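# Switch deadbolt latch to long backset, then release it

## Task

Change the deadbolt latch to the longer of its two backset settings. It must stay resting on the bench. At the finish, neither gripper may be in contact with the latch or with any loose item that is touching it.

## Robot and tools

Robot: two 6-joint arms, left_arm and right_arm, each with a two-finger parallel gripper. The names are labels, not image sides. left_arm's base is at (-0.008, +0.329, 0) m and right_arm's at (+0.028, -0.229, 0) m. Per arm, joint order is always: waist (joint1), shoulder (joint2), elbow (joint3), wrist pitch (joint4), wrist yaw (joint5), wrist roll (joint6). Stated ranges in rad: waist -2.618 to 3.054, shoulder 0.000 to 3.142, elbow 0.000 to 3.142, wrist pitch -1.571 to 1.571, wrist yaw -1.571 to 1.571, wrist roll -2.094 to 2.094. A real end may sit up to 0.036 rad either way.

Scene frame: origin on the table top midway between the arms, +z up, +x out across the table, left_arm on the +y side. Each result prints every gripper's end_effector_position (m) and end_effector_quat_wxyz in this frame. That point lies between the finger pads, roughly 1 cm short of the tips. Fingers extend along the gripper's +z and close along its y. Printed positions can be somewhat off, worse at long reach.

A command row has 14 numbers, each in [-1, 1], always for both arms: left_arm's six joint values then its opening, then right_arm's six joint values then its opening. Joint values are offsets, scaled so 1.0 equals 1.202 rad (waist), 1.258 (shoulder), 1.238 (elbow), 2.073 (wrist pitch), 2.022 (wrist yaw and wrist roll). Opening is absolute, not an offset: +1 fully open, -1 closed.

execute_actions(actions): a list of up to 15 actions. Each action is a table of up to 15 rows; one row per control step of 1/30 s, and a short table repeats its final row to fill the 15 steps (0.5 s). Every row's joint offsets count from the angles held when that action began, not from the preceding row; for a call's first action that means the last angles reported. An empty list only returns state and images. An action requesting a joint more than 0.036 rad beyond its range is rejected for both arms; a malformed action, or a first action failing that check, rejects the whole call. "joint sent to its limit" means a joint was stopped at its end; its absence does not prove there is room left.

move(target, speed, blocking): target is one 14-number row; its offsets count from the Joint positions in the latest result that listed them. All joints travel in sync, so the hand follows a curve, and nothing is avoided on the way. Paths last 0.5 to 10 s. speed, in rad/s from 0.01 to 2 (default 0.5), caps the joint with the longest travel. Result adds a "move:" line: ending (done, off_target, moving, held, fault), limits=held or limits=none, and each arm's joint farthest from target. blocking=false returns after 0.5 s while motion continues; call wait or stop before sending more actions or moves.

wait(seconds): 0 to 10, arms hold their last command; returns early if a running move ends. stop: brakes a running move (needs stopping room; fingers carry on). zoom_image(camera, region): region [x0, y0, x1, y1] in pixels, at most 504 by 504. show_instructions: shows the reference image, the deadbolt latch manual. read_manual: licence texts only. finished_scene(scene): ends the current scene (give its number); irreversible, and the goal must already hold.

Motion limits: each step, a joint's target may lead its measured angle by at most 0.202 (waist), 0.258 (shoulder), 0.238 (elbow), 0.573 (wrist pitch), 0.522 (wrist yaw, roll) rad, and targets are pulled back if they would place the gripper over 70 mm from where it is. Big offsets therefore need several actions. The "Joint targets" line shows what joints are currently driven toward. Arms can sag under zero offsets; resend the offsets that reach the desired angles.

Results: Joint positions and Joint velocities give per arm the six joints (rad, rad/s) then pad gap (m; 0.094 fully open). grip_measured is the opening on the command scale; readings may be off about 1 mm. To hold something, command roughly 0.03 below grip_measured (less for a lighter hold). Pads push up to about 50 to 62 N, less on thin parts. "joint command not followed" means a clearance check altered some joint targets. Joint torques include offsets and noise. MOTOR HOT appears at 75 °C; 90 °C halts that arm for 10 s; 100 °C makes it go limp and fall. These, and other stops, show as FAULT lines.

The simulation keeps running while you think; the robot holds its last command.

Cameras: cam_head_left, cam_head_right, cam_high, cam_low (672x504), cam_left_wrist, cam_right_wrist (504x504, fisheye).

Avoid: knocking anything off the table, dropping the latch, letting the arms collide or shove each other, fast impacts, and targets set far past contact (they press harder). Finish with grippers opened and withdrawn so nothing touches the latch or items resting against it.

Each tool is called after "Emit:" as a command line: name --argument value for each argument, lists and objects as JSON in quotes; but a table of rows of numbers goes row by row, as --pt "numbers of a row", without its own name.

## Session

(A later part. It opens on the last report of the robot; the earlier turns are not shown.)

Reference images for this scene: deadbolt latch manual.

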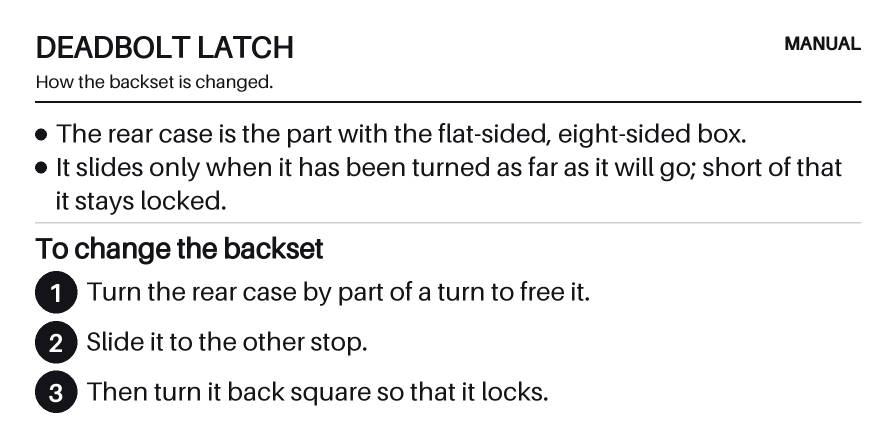

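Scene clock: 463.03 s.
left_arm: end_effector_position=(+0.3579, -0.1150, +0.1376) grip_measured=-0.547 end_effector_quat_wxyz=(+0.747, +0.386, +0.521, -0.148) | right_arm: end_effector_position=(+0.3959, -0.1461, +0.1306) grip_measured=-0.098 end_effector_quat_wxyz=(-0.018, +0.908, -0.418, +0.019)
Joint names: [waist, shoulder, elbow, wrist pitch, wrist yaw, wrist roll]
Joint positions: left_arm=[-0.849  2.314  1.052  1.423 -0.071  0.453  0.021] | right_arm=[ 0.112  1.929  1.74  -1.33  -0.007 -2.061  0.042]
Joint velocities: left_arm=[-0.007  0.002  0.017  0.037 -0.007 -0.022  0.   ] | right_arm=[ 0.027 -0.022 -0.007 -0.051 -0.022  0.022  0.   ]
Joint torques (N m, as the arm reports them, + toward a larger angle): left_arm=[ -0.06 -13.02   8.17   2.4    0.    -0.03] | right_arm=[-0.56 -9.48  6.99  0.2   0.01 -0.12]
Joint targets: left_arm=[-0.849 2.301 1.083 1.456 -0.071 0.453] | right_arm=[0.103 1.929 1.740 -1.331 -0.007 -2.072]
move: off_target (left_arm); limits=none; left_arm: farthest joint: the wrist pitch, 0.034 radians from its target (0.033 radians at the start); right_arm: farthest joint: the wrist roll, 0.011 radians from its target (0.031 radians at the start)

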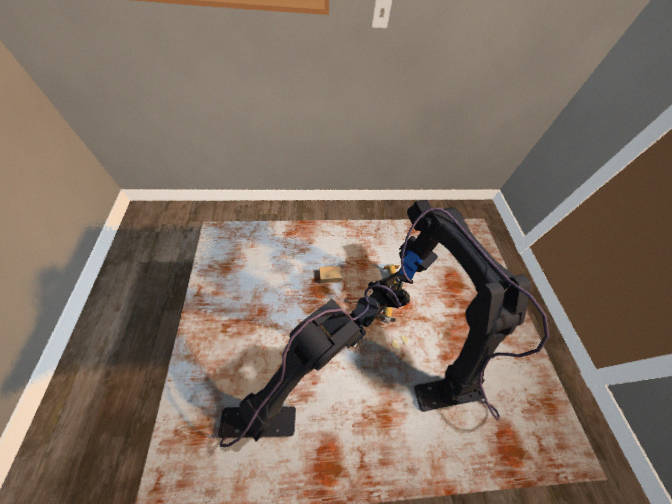

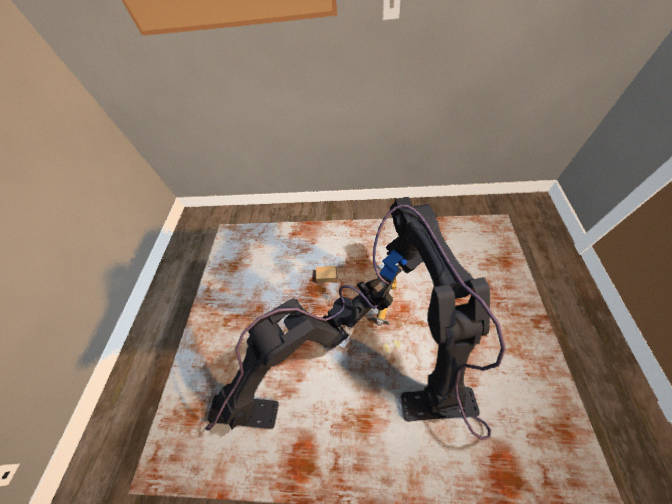

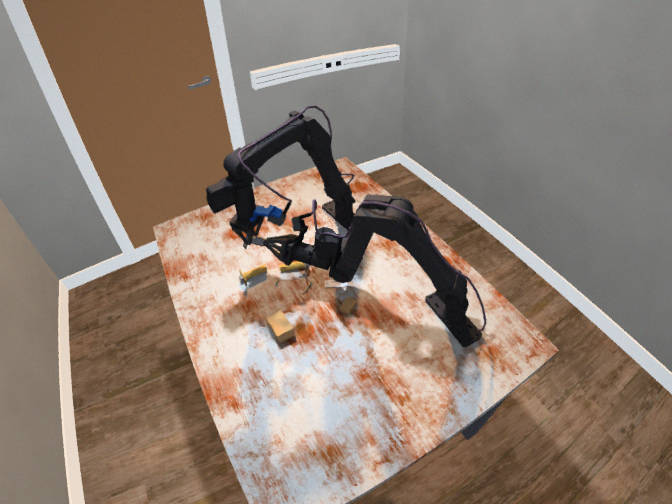

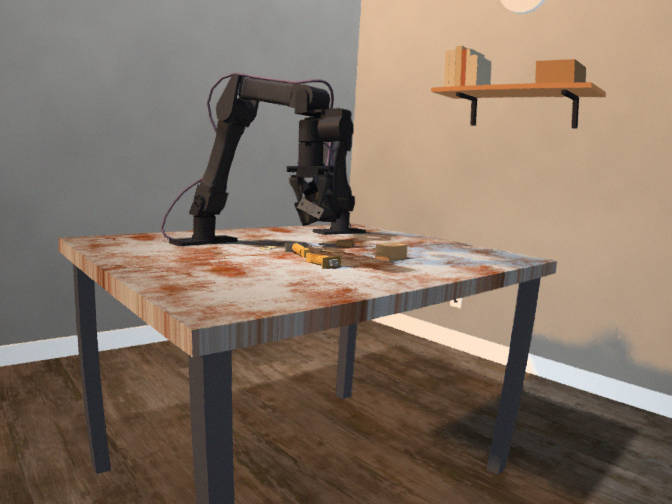

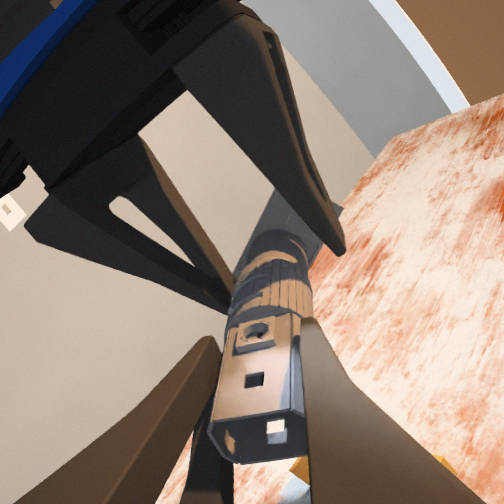

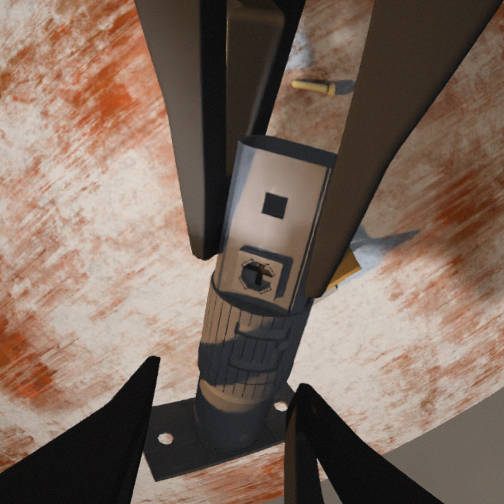

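Close, with a + roll bias, and pull.

Emit:
move --target '[0,-0.01,0.025,0.016,0,0,-0.68, 0,0,0,0,0,0,-0.65]' --speed 0.1

Emit:
move --target '[0,-0.04,-0.07,0.035,0,0.04,-0.68, -0.05,0.01,0,0,0.03,0,-0.65]' --speed 0.06

Scene clock: 474.37 s.
left_arm: end_effector_position=(+0.3574, -0.1155, +0.1371) grip_measured=-0.547 end_effector_quat_wxyz=(+0.746, +0.387, +0.521, -0.149) | right_arm: end_effector_position=(+0.3966, -0.1447, +0.1306) grip_measured=-0.547 end_effector_quat_wxyz=(-0.021, +0.908, -0.418, +0.019)
Joint names: [waist, shoulder, elbow, wrist pitch, wrist yaw, wrist roll]
Joint positions: left_arm=[-0.849  2.314  1.052  1.421 -0.069  0.452  0.021] | right_arm=[ 0.112  1.929  1.74  -1.326 -0.012 -2.06   0.021]
Joint velocities: left_arm=[-0.002 -0.002  0.027 -0.022 -0.022  0.022 -0.   ] | right_arm=[-0.002 -0.007 -0.007  0.022 -0.066  0.066 -0.   ]
Joint torques (N m, as the arm reports them, + toward a larger angle): left_arm=[  0.02 -13.     8.2    2.43  -0.02  -0.03] | right_arm=[-0.14 -9.45  6.95  0.19  0.08  0.  ]
Joint targets: left_arm=[-0.849 2.301 1.083 1.456 -0.071 0.453] | right_arm=[0.111 1.929 1.740 -1.330 -0.006 -2.061]
move: off_target (left_arm); limits=none; left_arm: farthest joint: the wrist pitch, 0.036 radians from its target (0.034 radians at the start); right_arm: farthest joint: the wrist yaw, 0.005 radians from its target (0.000 radians at the start)

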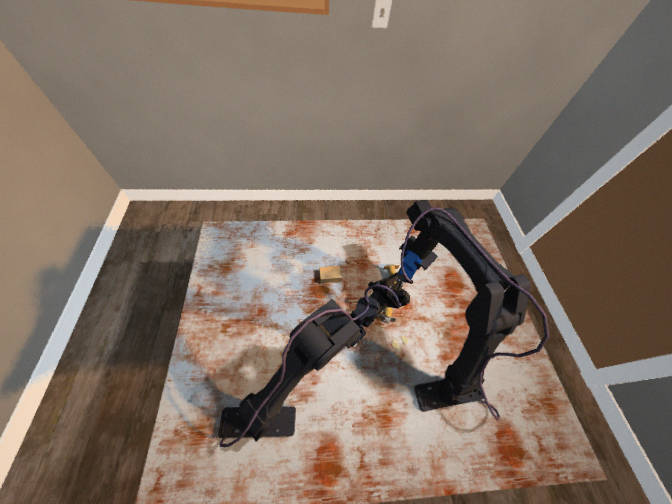

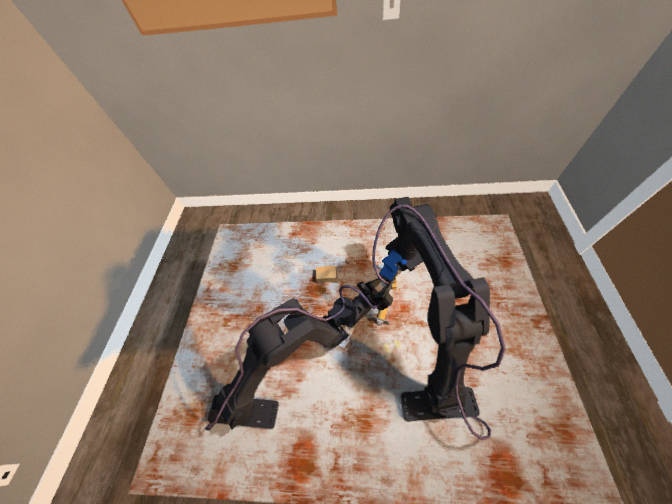

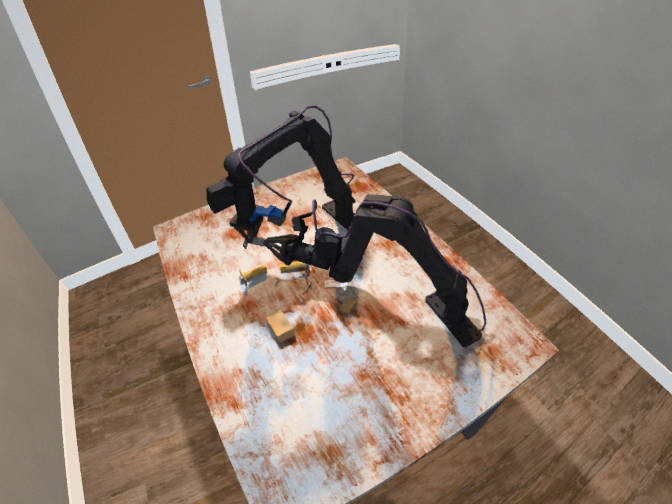

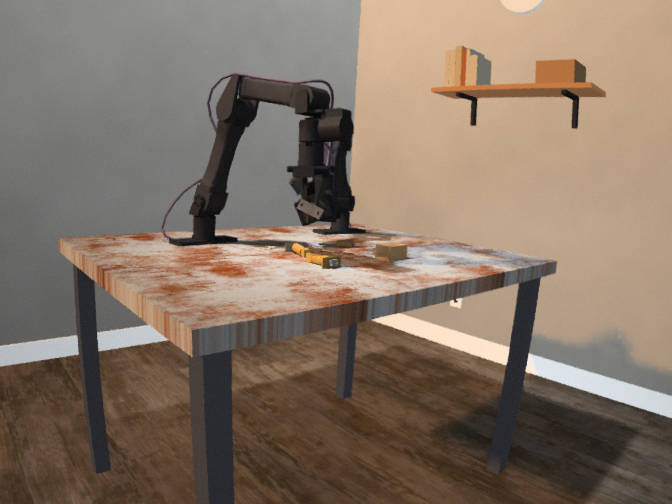

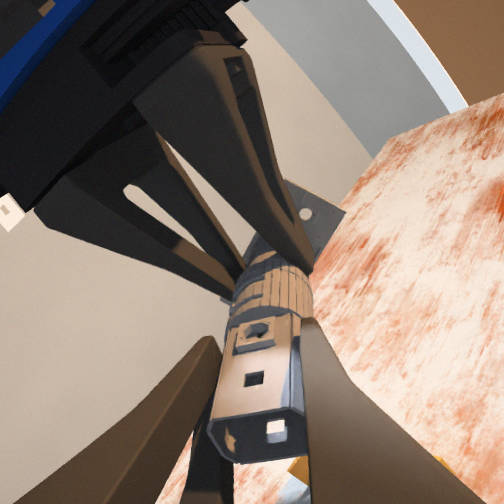

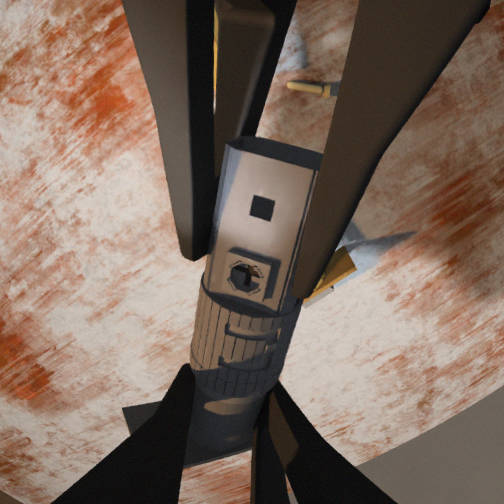

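Scene clock: 476.13 s.
left_arm: end_effector_position=(+0.3481, -0.1102, +0.1382) grip_measured=-0.547 end_effector_quat_wxyz=(+0.747, +0.407, +0.506, -0.138) | right_arm: end_effector_position=(+0.3886, -0.1418, +0.1305) grip_measured=-0.547 end_effector_quat_wxyz=(-0.028, +0.907, -0.421, -0.005)
Joint names: [waist, shoulder, elbow, wrist pitch, wrist yaw, wrist roll]
Joint positions: left_arm=[-0.849  2.287  1.002  1.441 -0.046  0.503  0.021] | right_arm=[ 0.106  1.929  1.74  -1.355 -0.051 -2.061  0.021]
Joint velocities: left_arm=[ 0.012 -0.022 -0.012  0.022  0.007 -0.051 -0.001] | right_arm=[-0.007 -0.007 -0.002 -0.007 -0.022 -0.095 -0.   ]
Joint torques (N m, as the arm reports them, + toward a larger angle): left_arm=[ -0.03 -13.59   2.49   2.62  -0.19   0.23] | right_arm=[-3.92 -8.61  6.99  0.49  0.9  -0.01]
Joint targets: left_arm=[-0.849 2.264 0.965 1.493 -0.069 0.533] | right_arm=[0.052 1.942 1.740 -1.326 0.049 -2.060]
move: off_target (left_arm, right_arm); limits=none; left_arm: farthest joint: the wrist pitch, 0.052 radians from its target (0.073 radians at the start); right_arm: farthest joint: the wrist yaw, 0.099 radians from its target (0.060 radians at the start)

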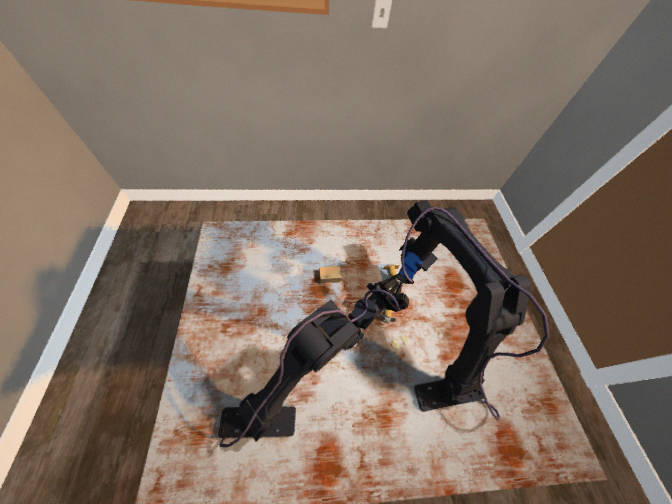

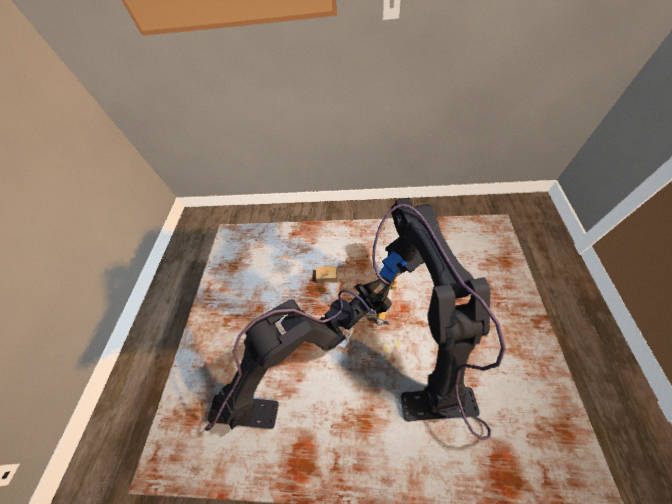

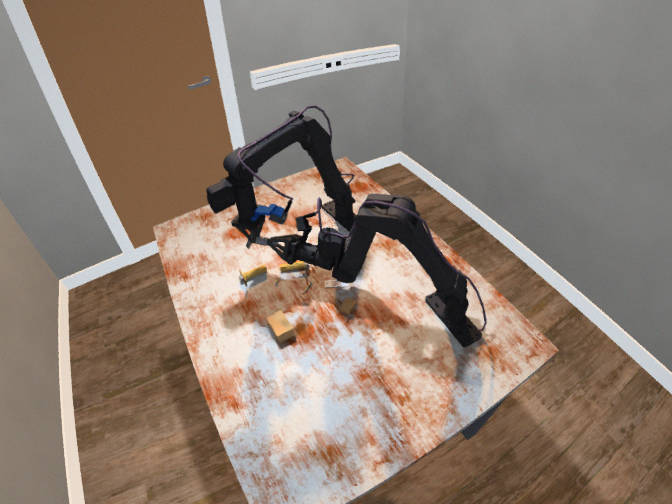

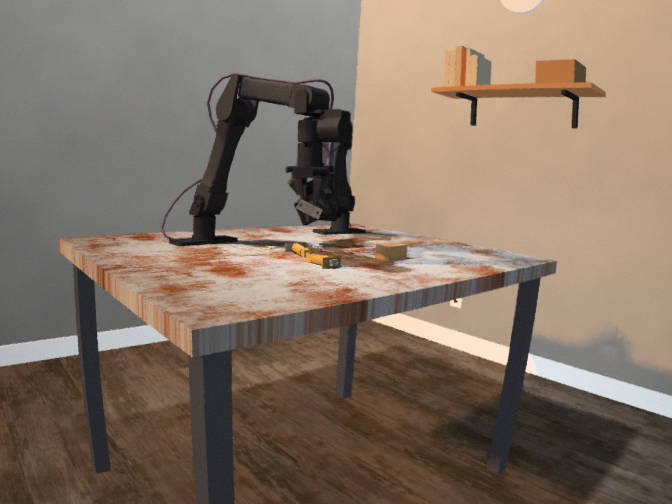

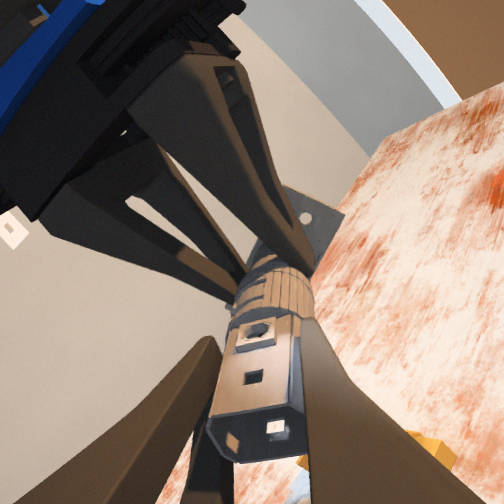

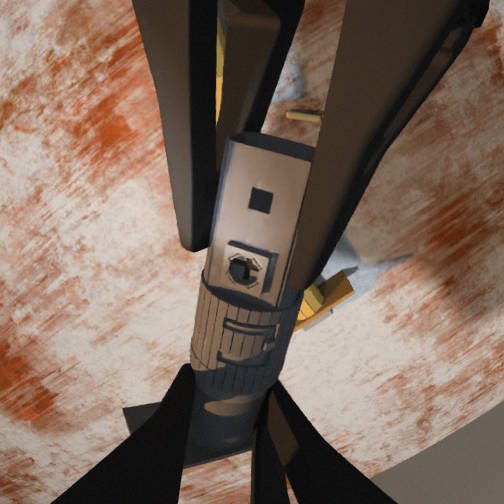

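Emit:
move --target '[0,-0.045,-0.085,0.035,0,0.03,-0.68, -0.065,0.015,0,0,0.05,0,-0.65]' --speed 0.06

Emit:
zoom_image --camera "cam_right_wrist" --region '[150,230,330,450]'

Scene clock: 482.37 s.
left_arm: end_effector_position=(+0.3362, -0.1047, +0.1421) grip_measured=-0.547 end_effector_quat_wxyz=(+0.747, +0.420, +0.495, -0.143) | right_arm: end_effector_position=(+0.3773, -0.1375, +0.1312) grip_measured=-0.547 end_effector_quat_wxyz=(-0.037, +0.905, -0.423, -0.037)
Joint names: [waist, shoulder, elbow, wrist pitch, wrist yaw, wrist roll]
Joint positions: left_arm=[-0.849  2.251  0.946  1.463 -0.013  0.517  0.021] | right_arm=[ 0.098  1.929  1.74  -1.397 -0.104 -2.065  0.021]
Joint velocities: left_arm=[-0.012 -0.002  0.007  0.066 -0.007 -0.037 -0.   ] | right_arm=[-0.027 -0.022 -0.027 -0.022  0.007 -0.007  0.001]
Joint torques (N m, as the arm reports them, + toward a larger angle): left_arm=[ -0.02 -12.95   1.41   2.61  -0.32   0.4 ] | right_arm=[-5.08 -8.18  6.83  0.54  1.38  0.05]
Joint targets: left_arm=[-0.849 2.230 0.897 1.514 -0.046 0.563] | right_arm=[0.028 1.948 1.740 -1.355 0.050 -2.061]
move: off_target (left_arm, right_arm); limits=none; left_arm: farthest joint: the wrist pitch, 0.050 radians from its target (0.072 radians at the start); right_arm: farthest joint: the wrist yaw, 0.154 radians from its target (0.101 radians at the start)

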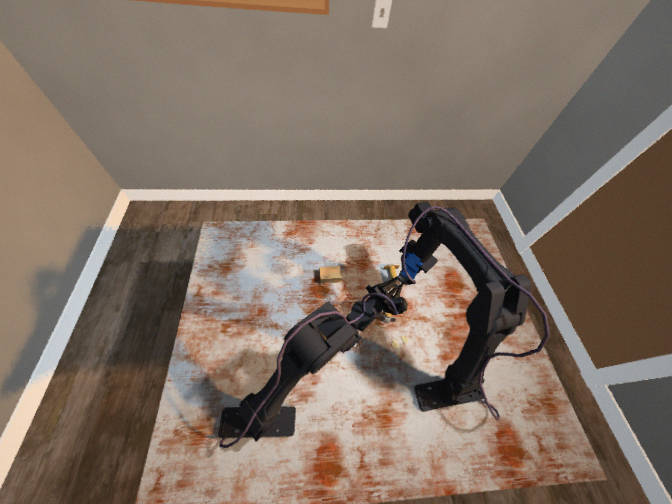

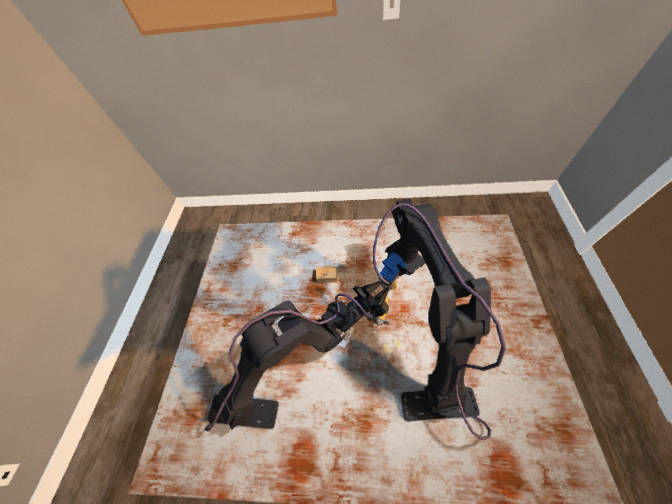

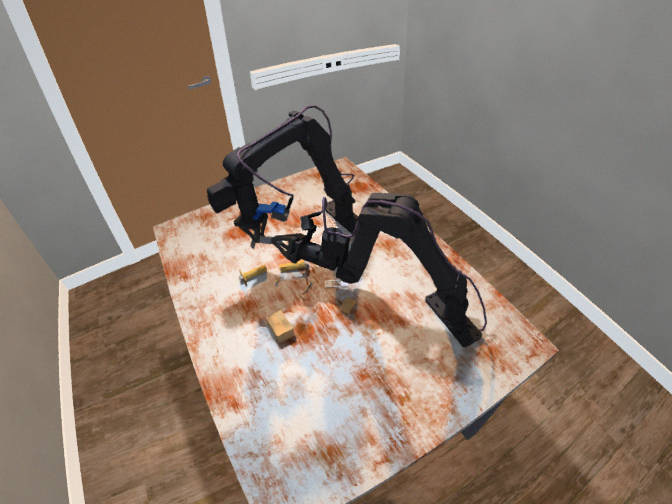

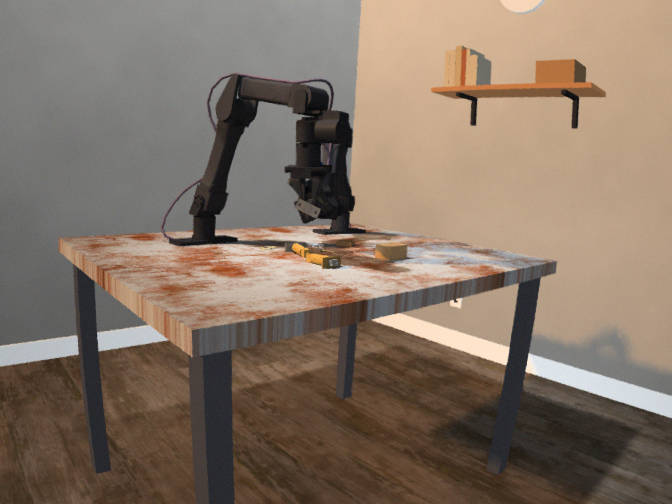

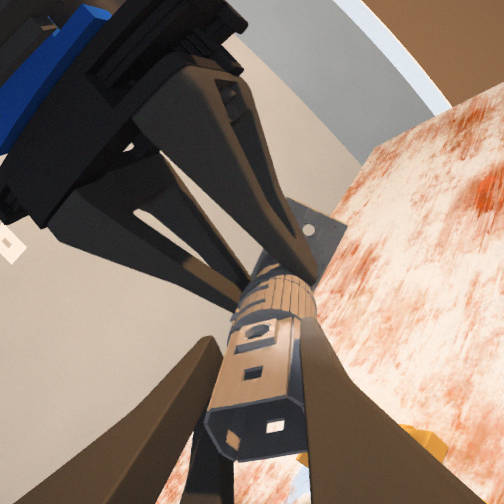

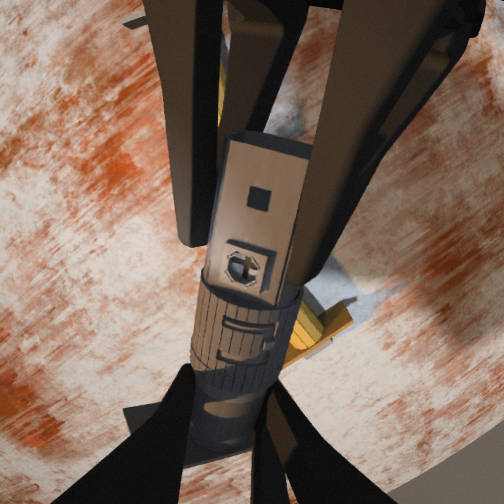

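Region (150, 230, 330, 450) of cam_right_wrist's 504x504 image, scaled by 2.291, with more detail than that image has; it fills the left 412 columns of this view, and the rest is white.

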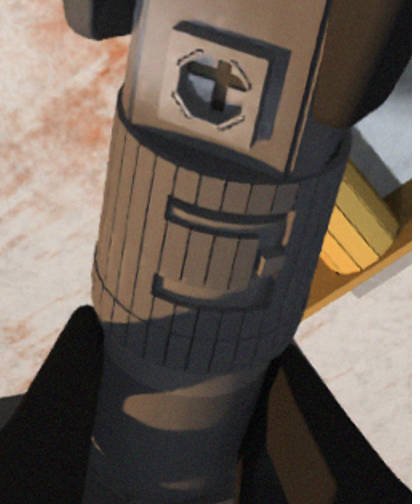

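Emit:
move --target '[0,-0.02,-0.05,0.03,0,-0.015,-0.7, -0.05,0.012,0,0.01,0.06,0,-0.65]' --speed 0.05

Emit:
zoom_image --camera "cam_right_wrist" --region '[150,230,330,450]'

Scene clock: 492.17 s.
left_arm: end_effector_position=(+0.3300, -0.1037, +0.1431) grip_measured=-0.547 end_effector_quat_wxyz=(+0.747, +0.415, +0.493, -0.164) | right_arm: end_effector_position=(+0.3742, -0.1401, +0.1313) grip_measured=-0.547 end_effector_quat_wxyz=(-0.033, +0.904, -0.423, -0.043)
Joint names: [waist, shoulder, elbow, wrist pitch, wrist yaw, wrist roll]
Joint positions: left_arm=[-0.851  2.251  0.927  1.495  0.007  0.482  0.021] | right_arm=[ 0.092  1.929  1.74  -1.412 -0.105 -2.071  0.021]
Joint velocities: left_arm=[-0.007 -0.007 -0.002  0.022  0.007  0.095  0.001] | right_arm=[-0.012  0.002  0.007 -0.022 -0.051  0.037  0.   ]
Joint torques (N m, as the arm reports them, + toward a larger angle): left_arm=[  0.09 -13.15   1.7    2.41  -0.19   0.01] | right_arm=[-4.06 -8.33  7.05  0.48  1.07  0.07]
Joint targets: left_arm=[-0.850 2.226 0.884 1.526 -0.013 0.487] | right_arm=[0.038 1.944 1.740 -1.376 0.017 -2.065]
move: off_target (left_arm, right_arm); limits=none; left_arm: farthest joint: the elbow, 0.043 radians from its target (0.061 radians at the start); right_arm: farthest joint: the wrist yaw, 0.123 radians from its target (0.122 radians at the start)

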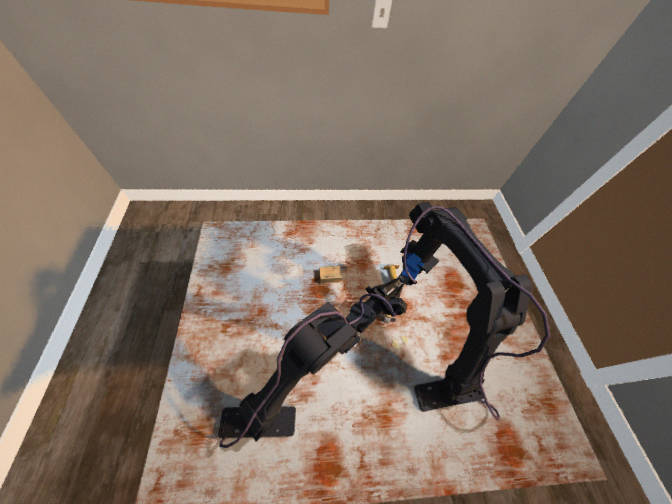

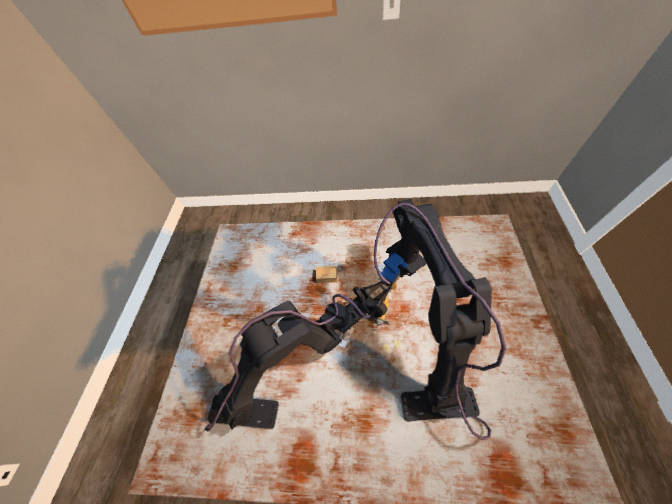

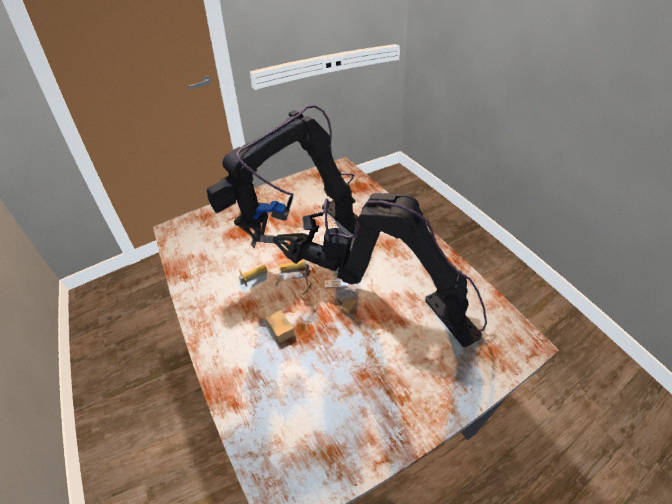

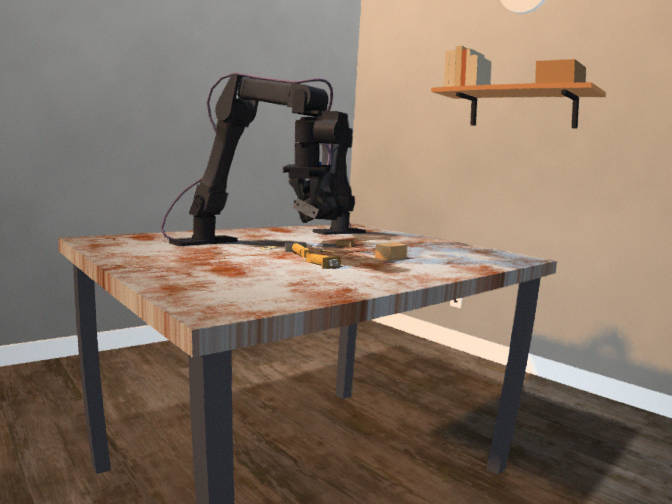

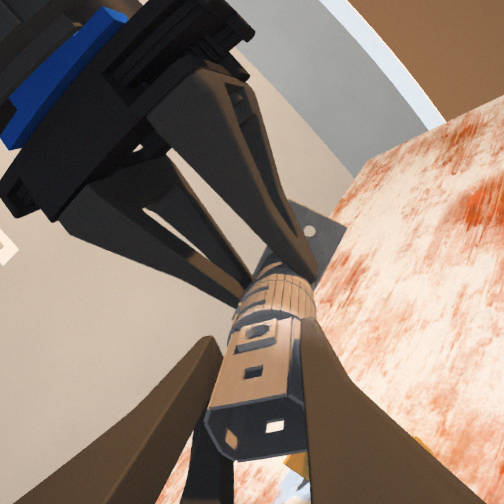

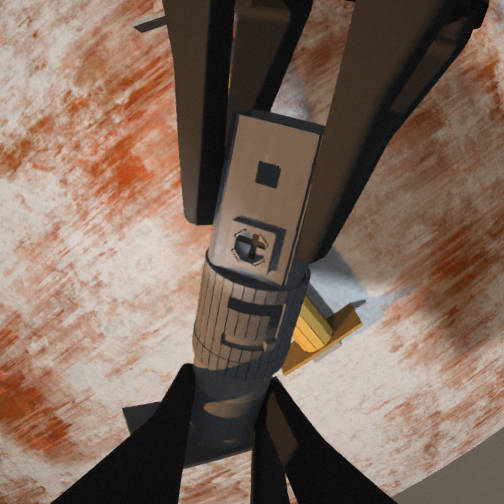

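Region (150, 230, 330, 450) of cam_right_wrist's 504x504 image, scaled by 2.291, with more detail than that image has; it fills the left 412 columns of this view, and the rest is white.

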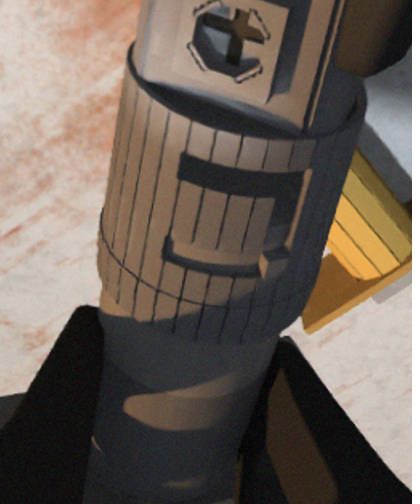

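Emit:
move --target '[0,-0.01,-0.01,0.02,0,-0.56,-0.7, -0.02,0.005,0,0.01,0.04,0,-0.65]' --speed 0.35

Scene clock: 499.87 s.
left_arm: end_effector_position=(+0.3345, -0.0997, +0.1452) grip_measured=-0.549 end_effector_quat_wxyz=(+0.570, +0.093, +0.634, -0.514) | right_arm: end_effector_position=(+0.3667, -0.1441, +0.1314) grip_measured=-0.549 end_effector_quat_wxyz=(-0.014, +0.891, -0.451, -0.051)
Joint names: [waist, shoulder, elbow, wrist pitch, wrist yaw, wrist roll]
Joint positions: left_arm=[-0.851  2.251  0.927  1.503 -0.027 -0.583  0.021] | right_arm=[ 0.094  1.929  1.74  -1.445 -0.086 -2.008  0.021]
Joint velocities: left_arm=[-0.007  0.002  0.007  0.066 -0.007 -0.007  0.001] | right_arm=[-0.017  0.002 -0.007 -0.095 -0.066 -0.081 -0.   ]
Joint torques (N m, as the arm reports them, + toward a larger angle): left_arm=[ -0.04 -12.13   4.27   2.4    0.28  -0.67] | right_arm=[-2.02 -8.82  6.97  0.61  0.54 -0.65]
Joint targets: left_arm=[-0.851 2.239 0.915 1.536 0.007 -0.650] | right_arm=[0.068 1.936 1.740 -1.391 -0.025 -2.070]
move: off_target (left_arm, right_arm); limits=none; left_arm: farthest joint: the wrist roll, 0.067 radians from its target (1.132 radians at the start); right_arm: farthest joint: the wrist roll, 0.063 radians from its target (0.000 radians at the start)

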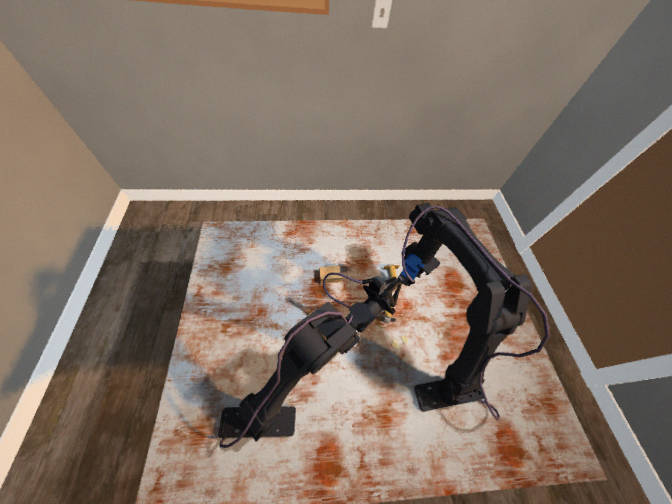

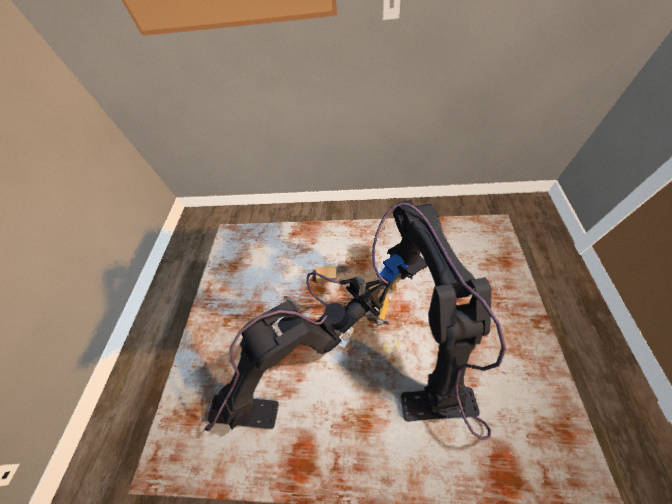

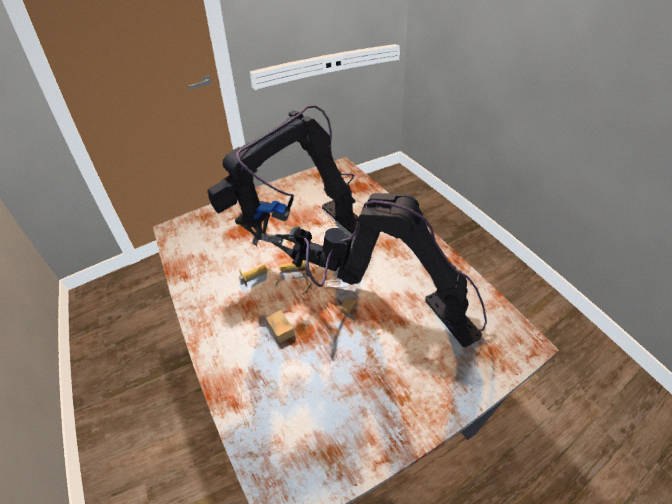

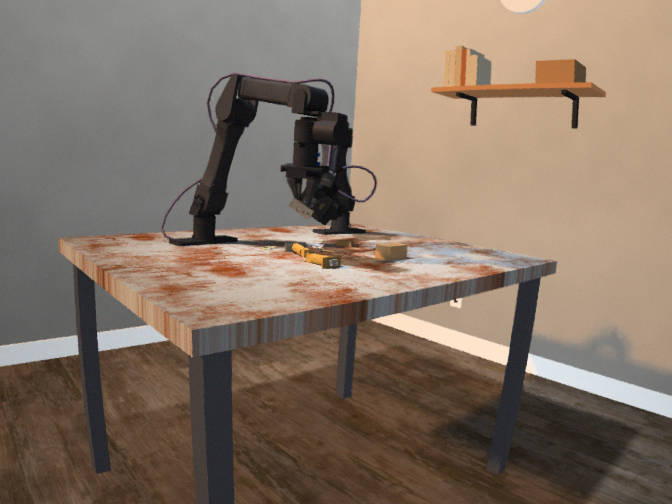

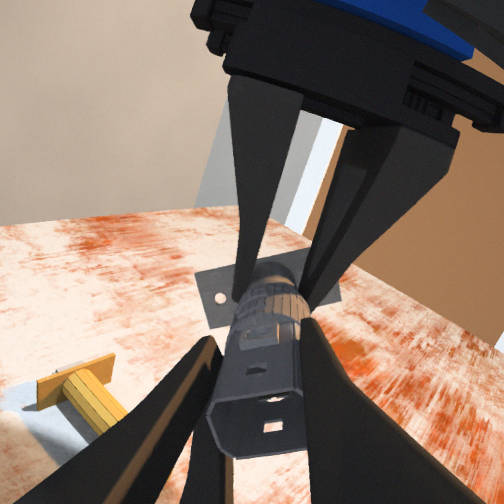

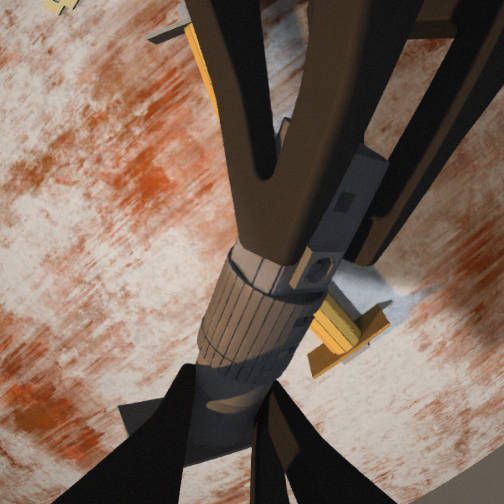

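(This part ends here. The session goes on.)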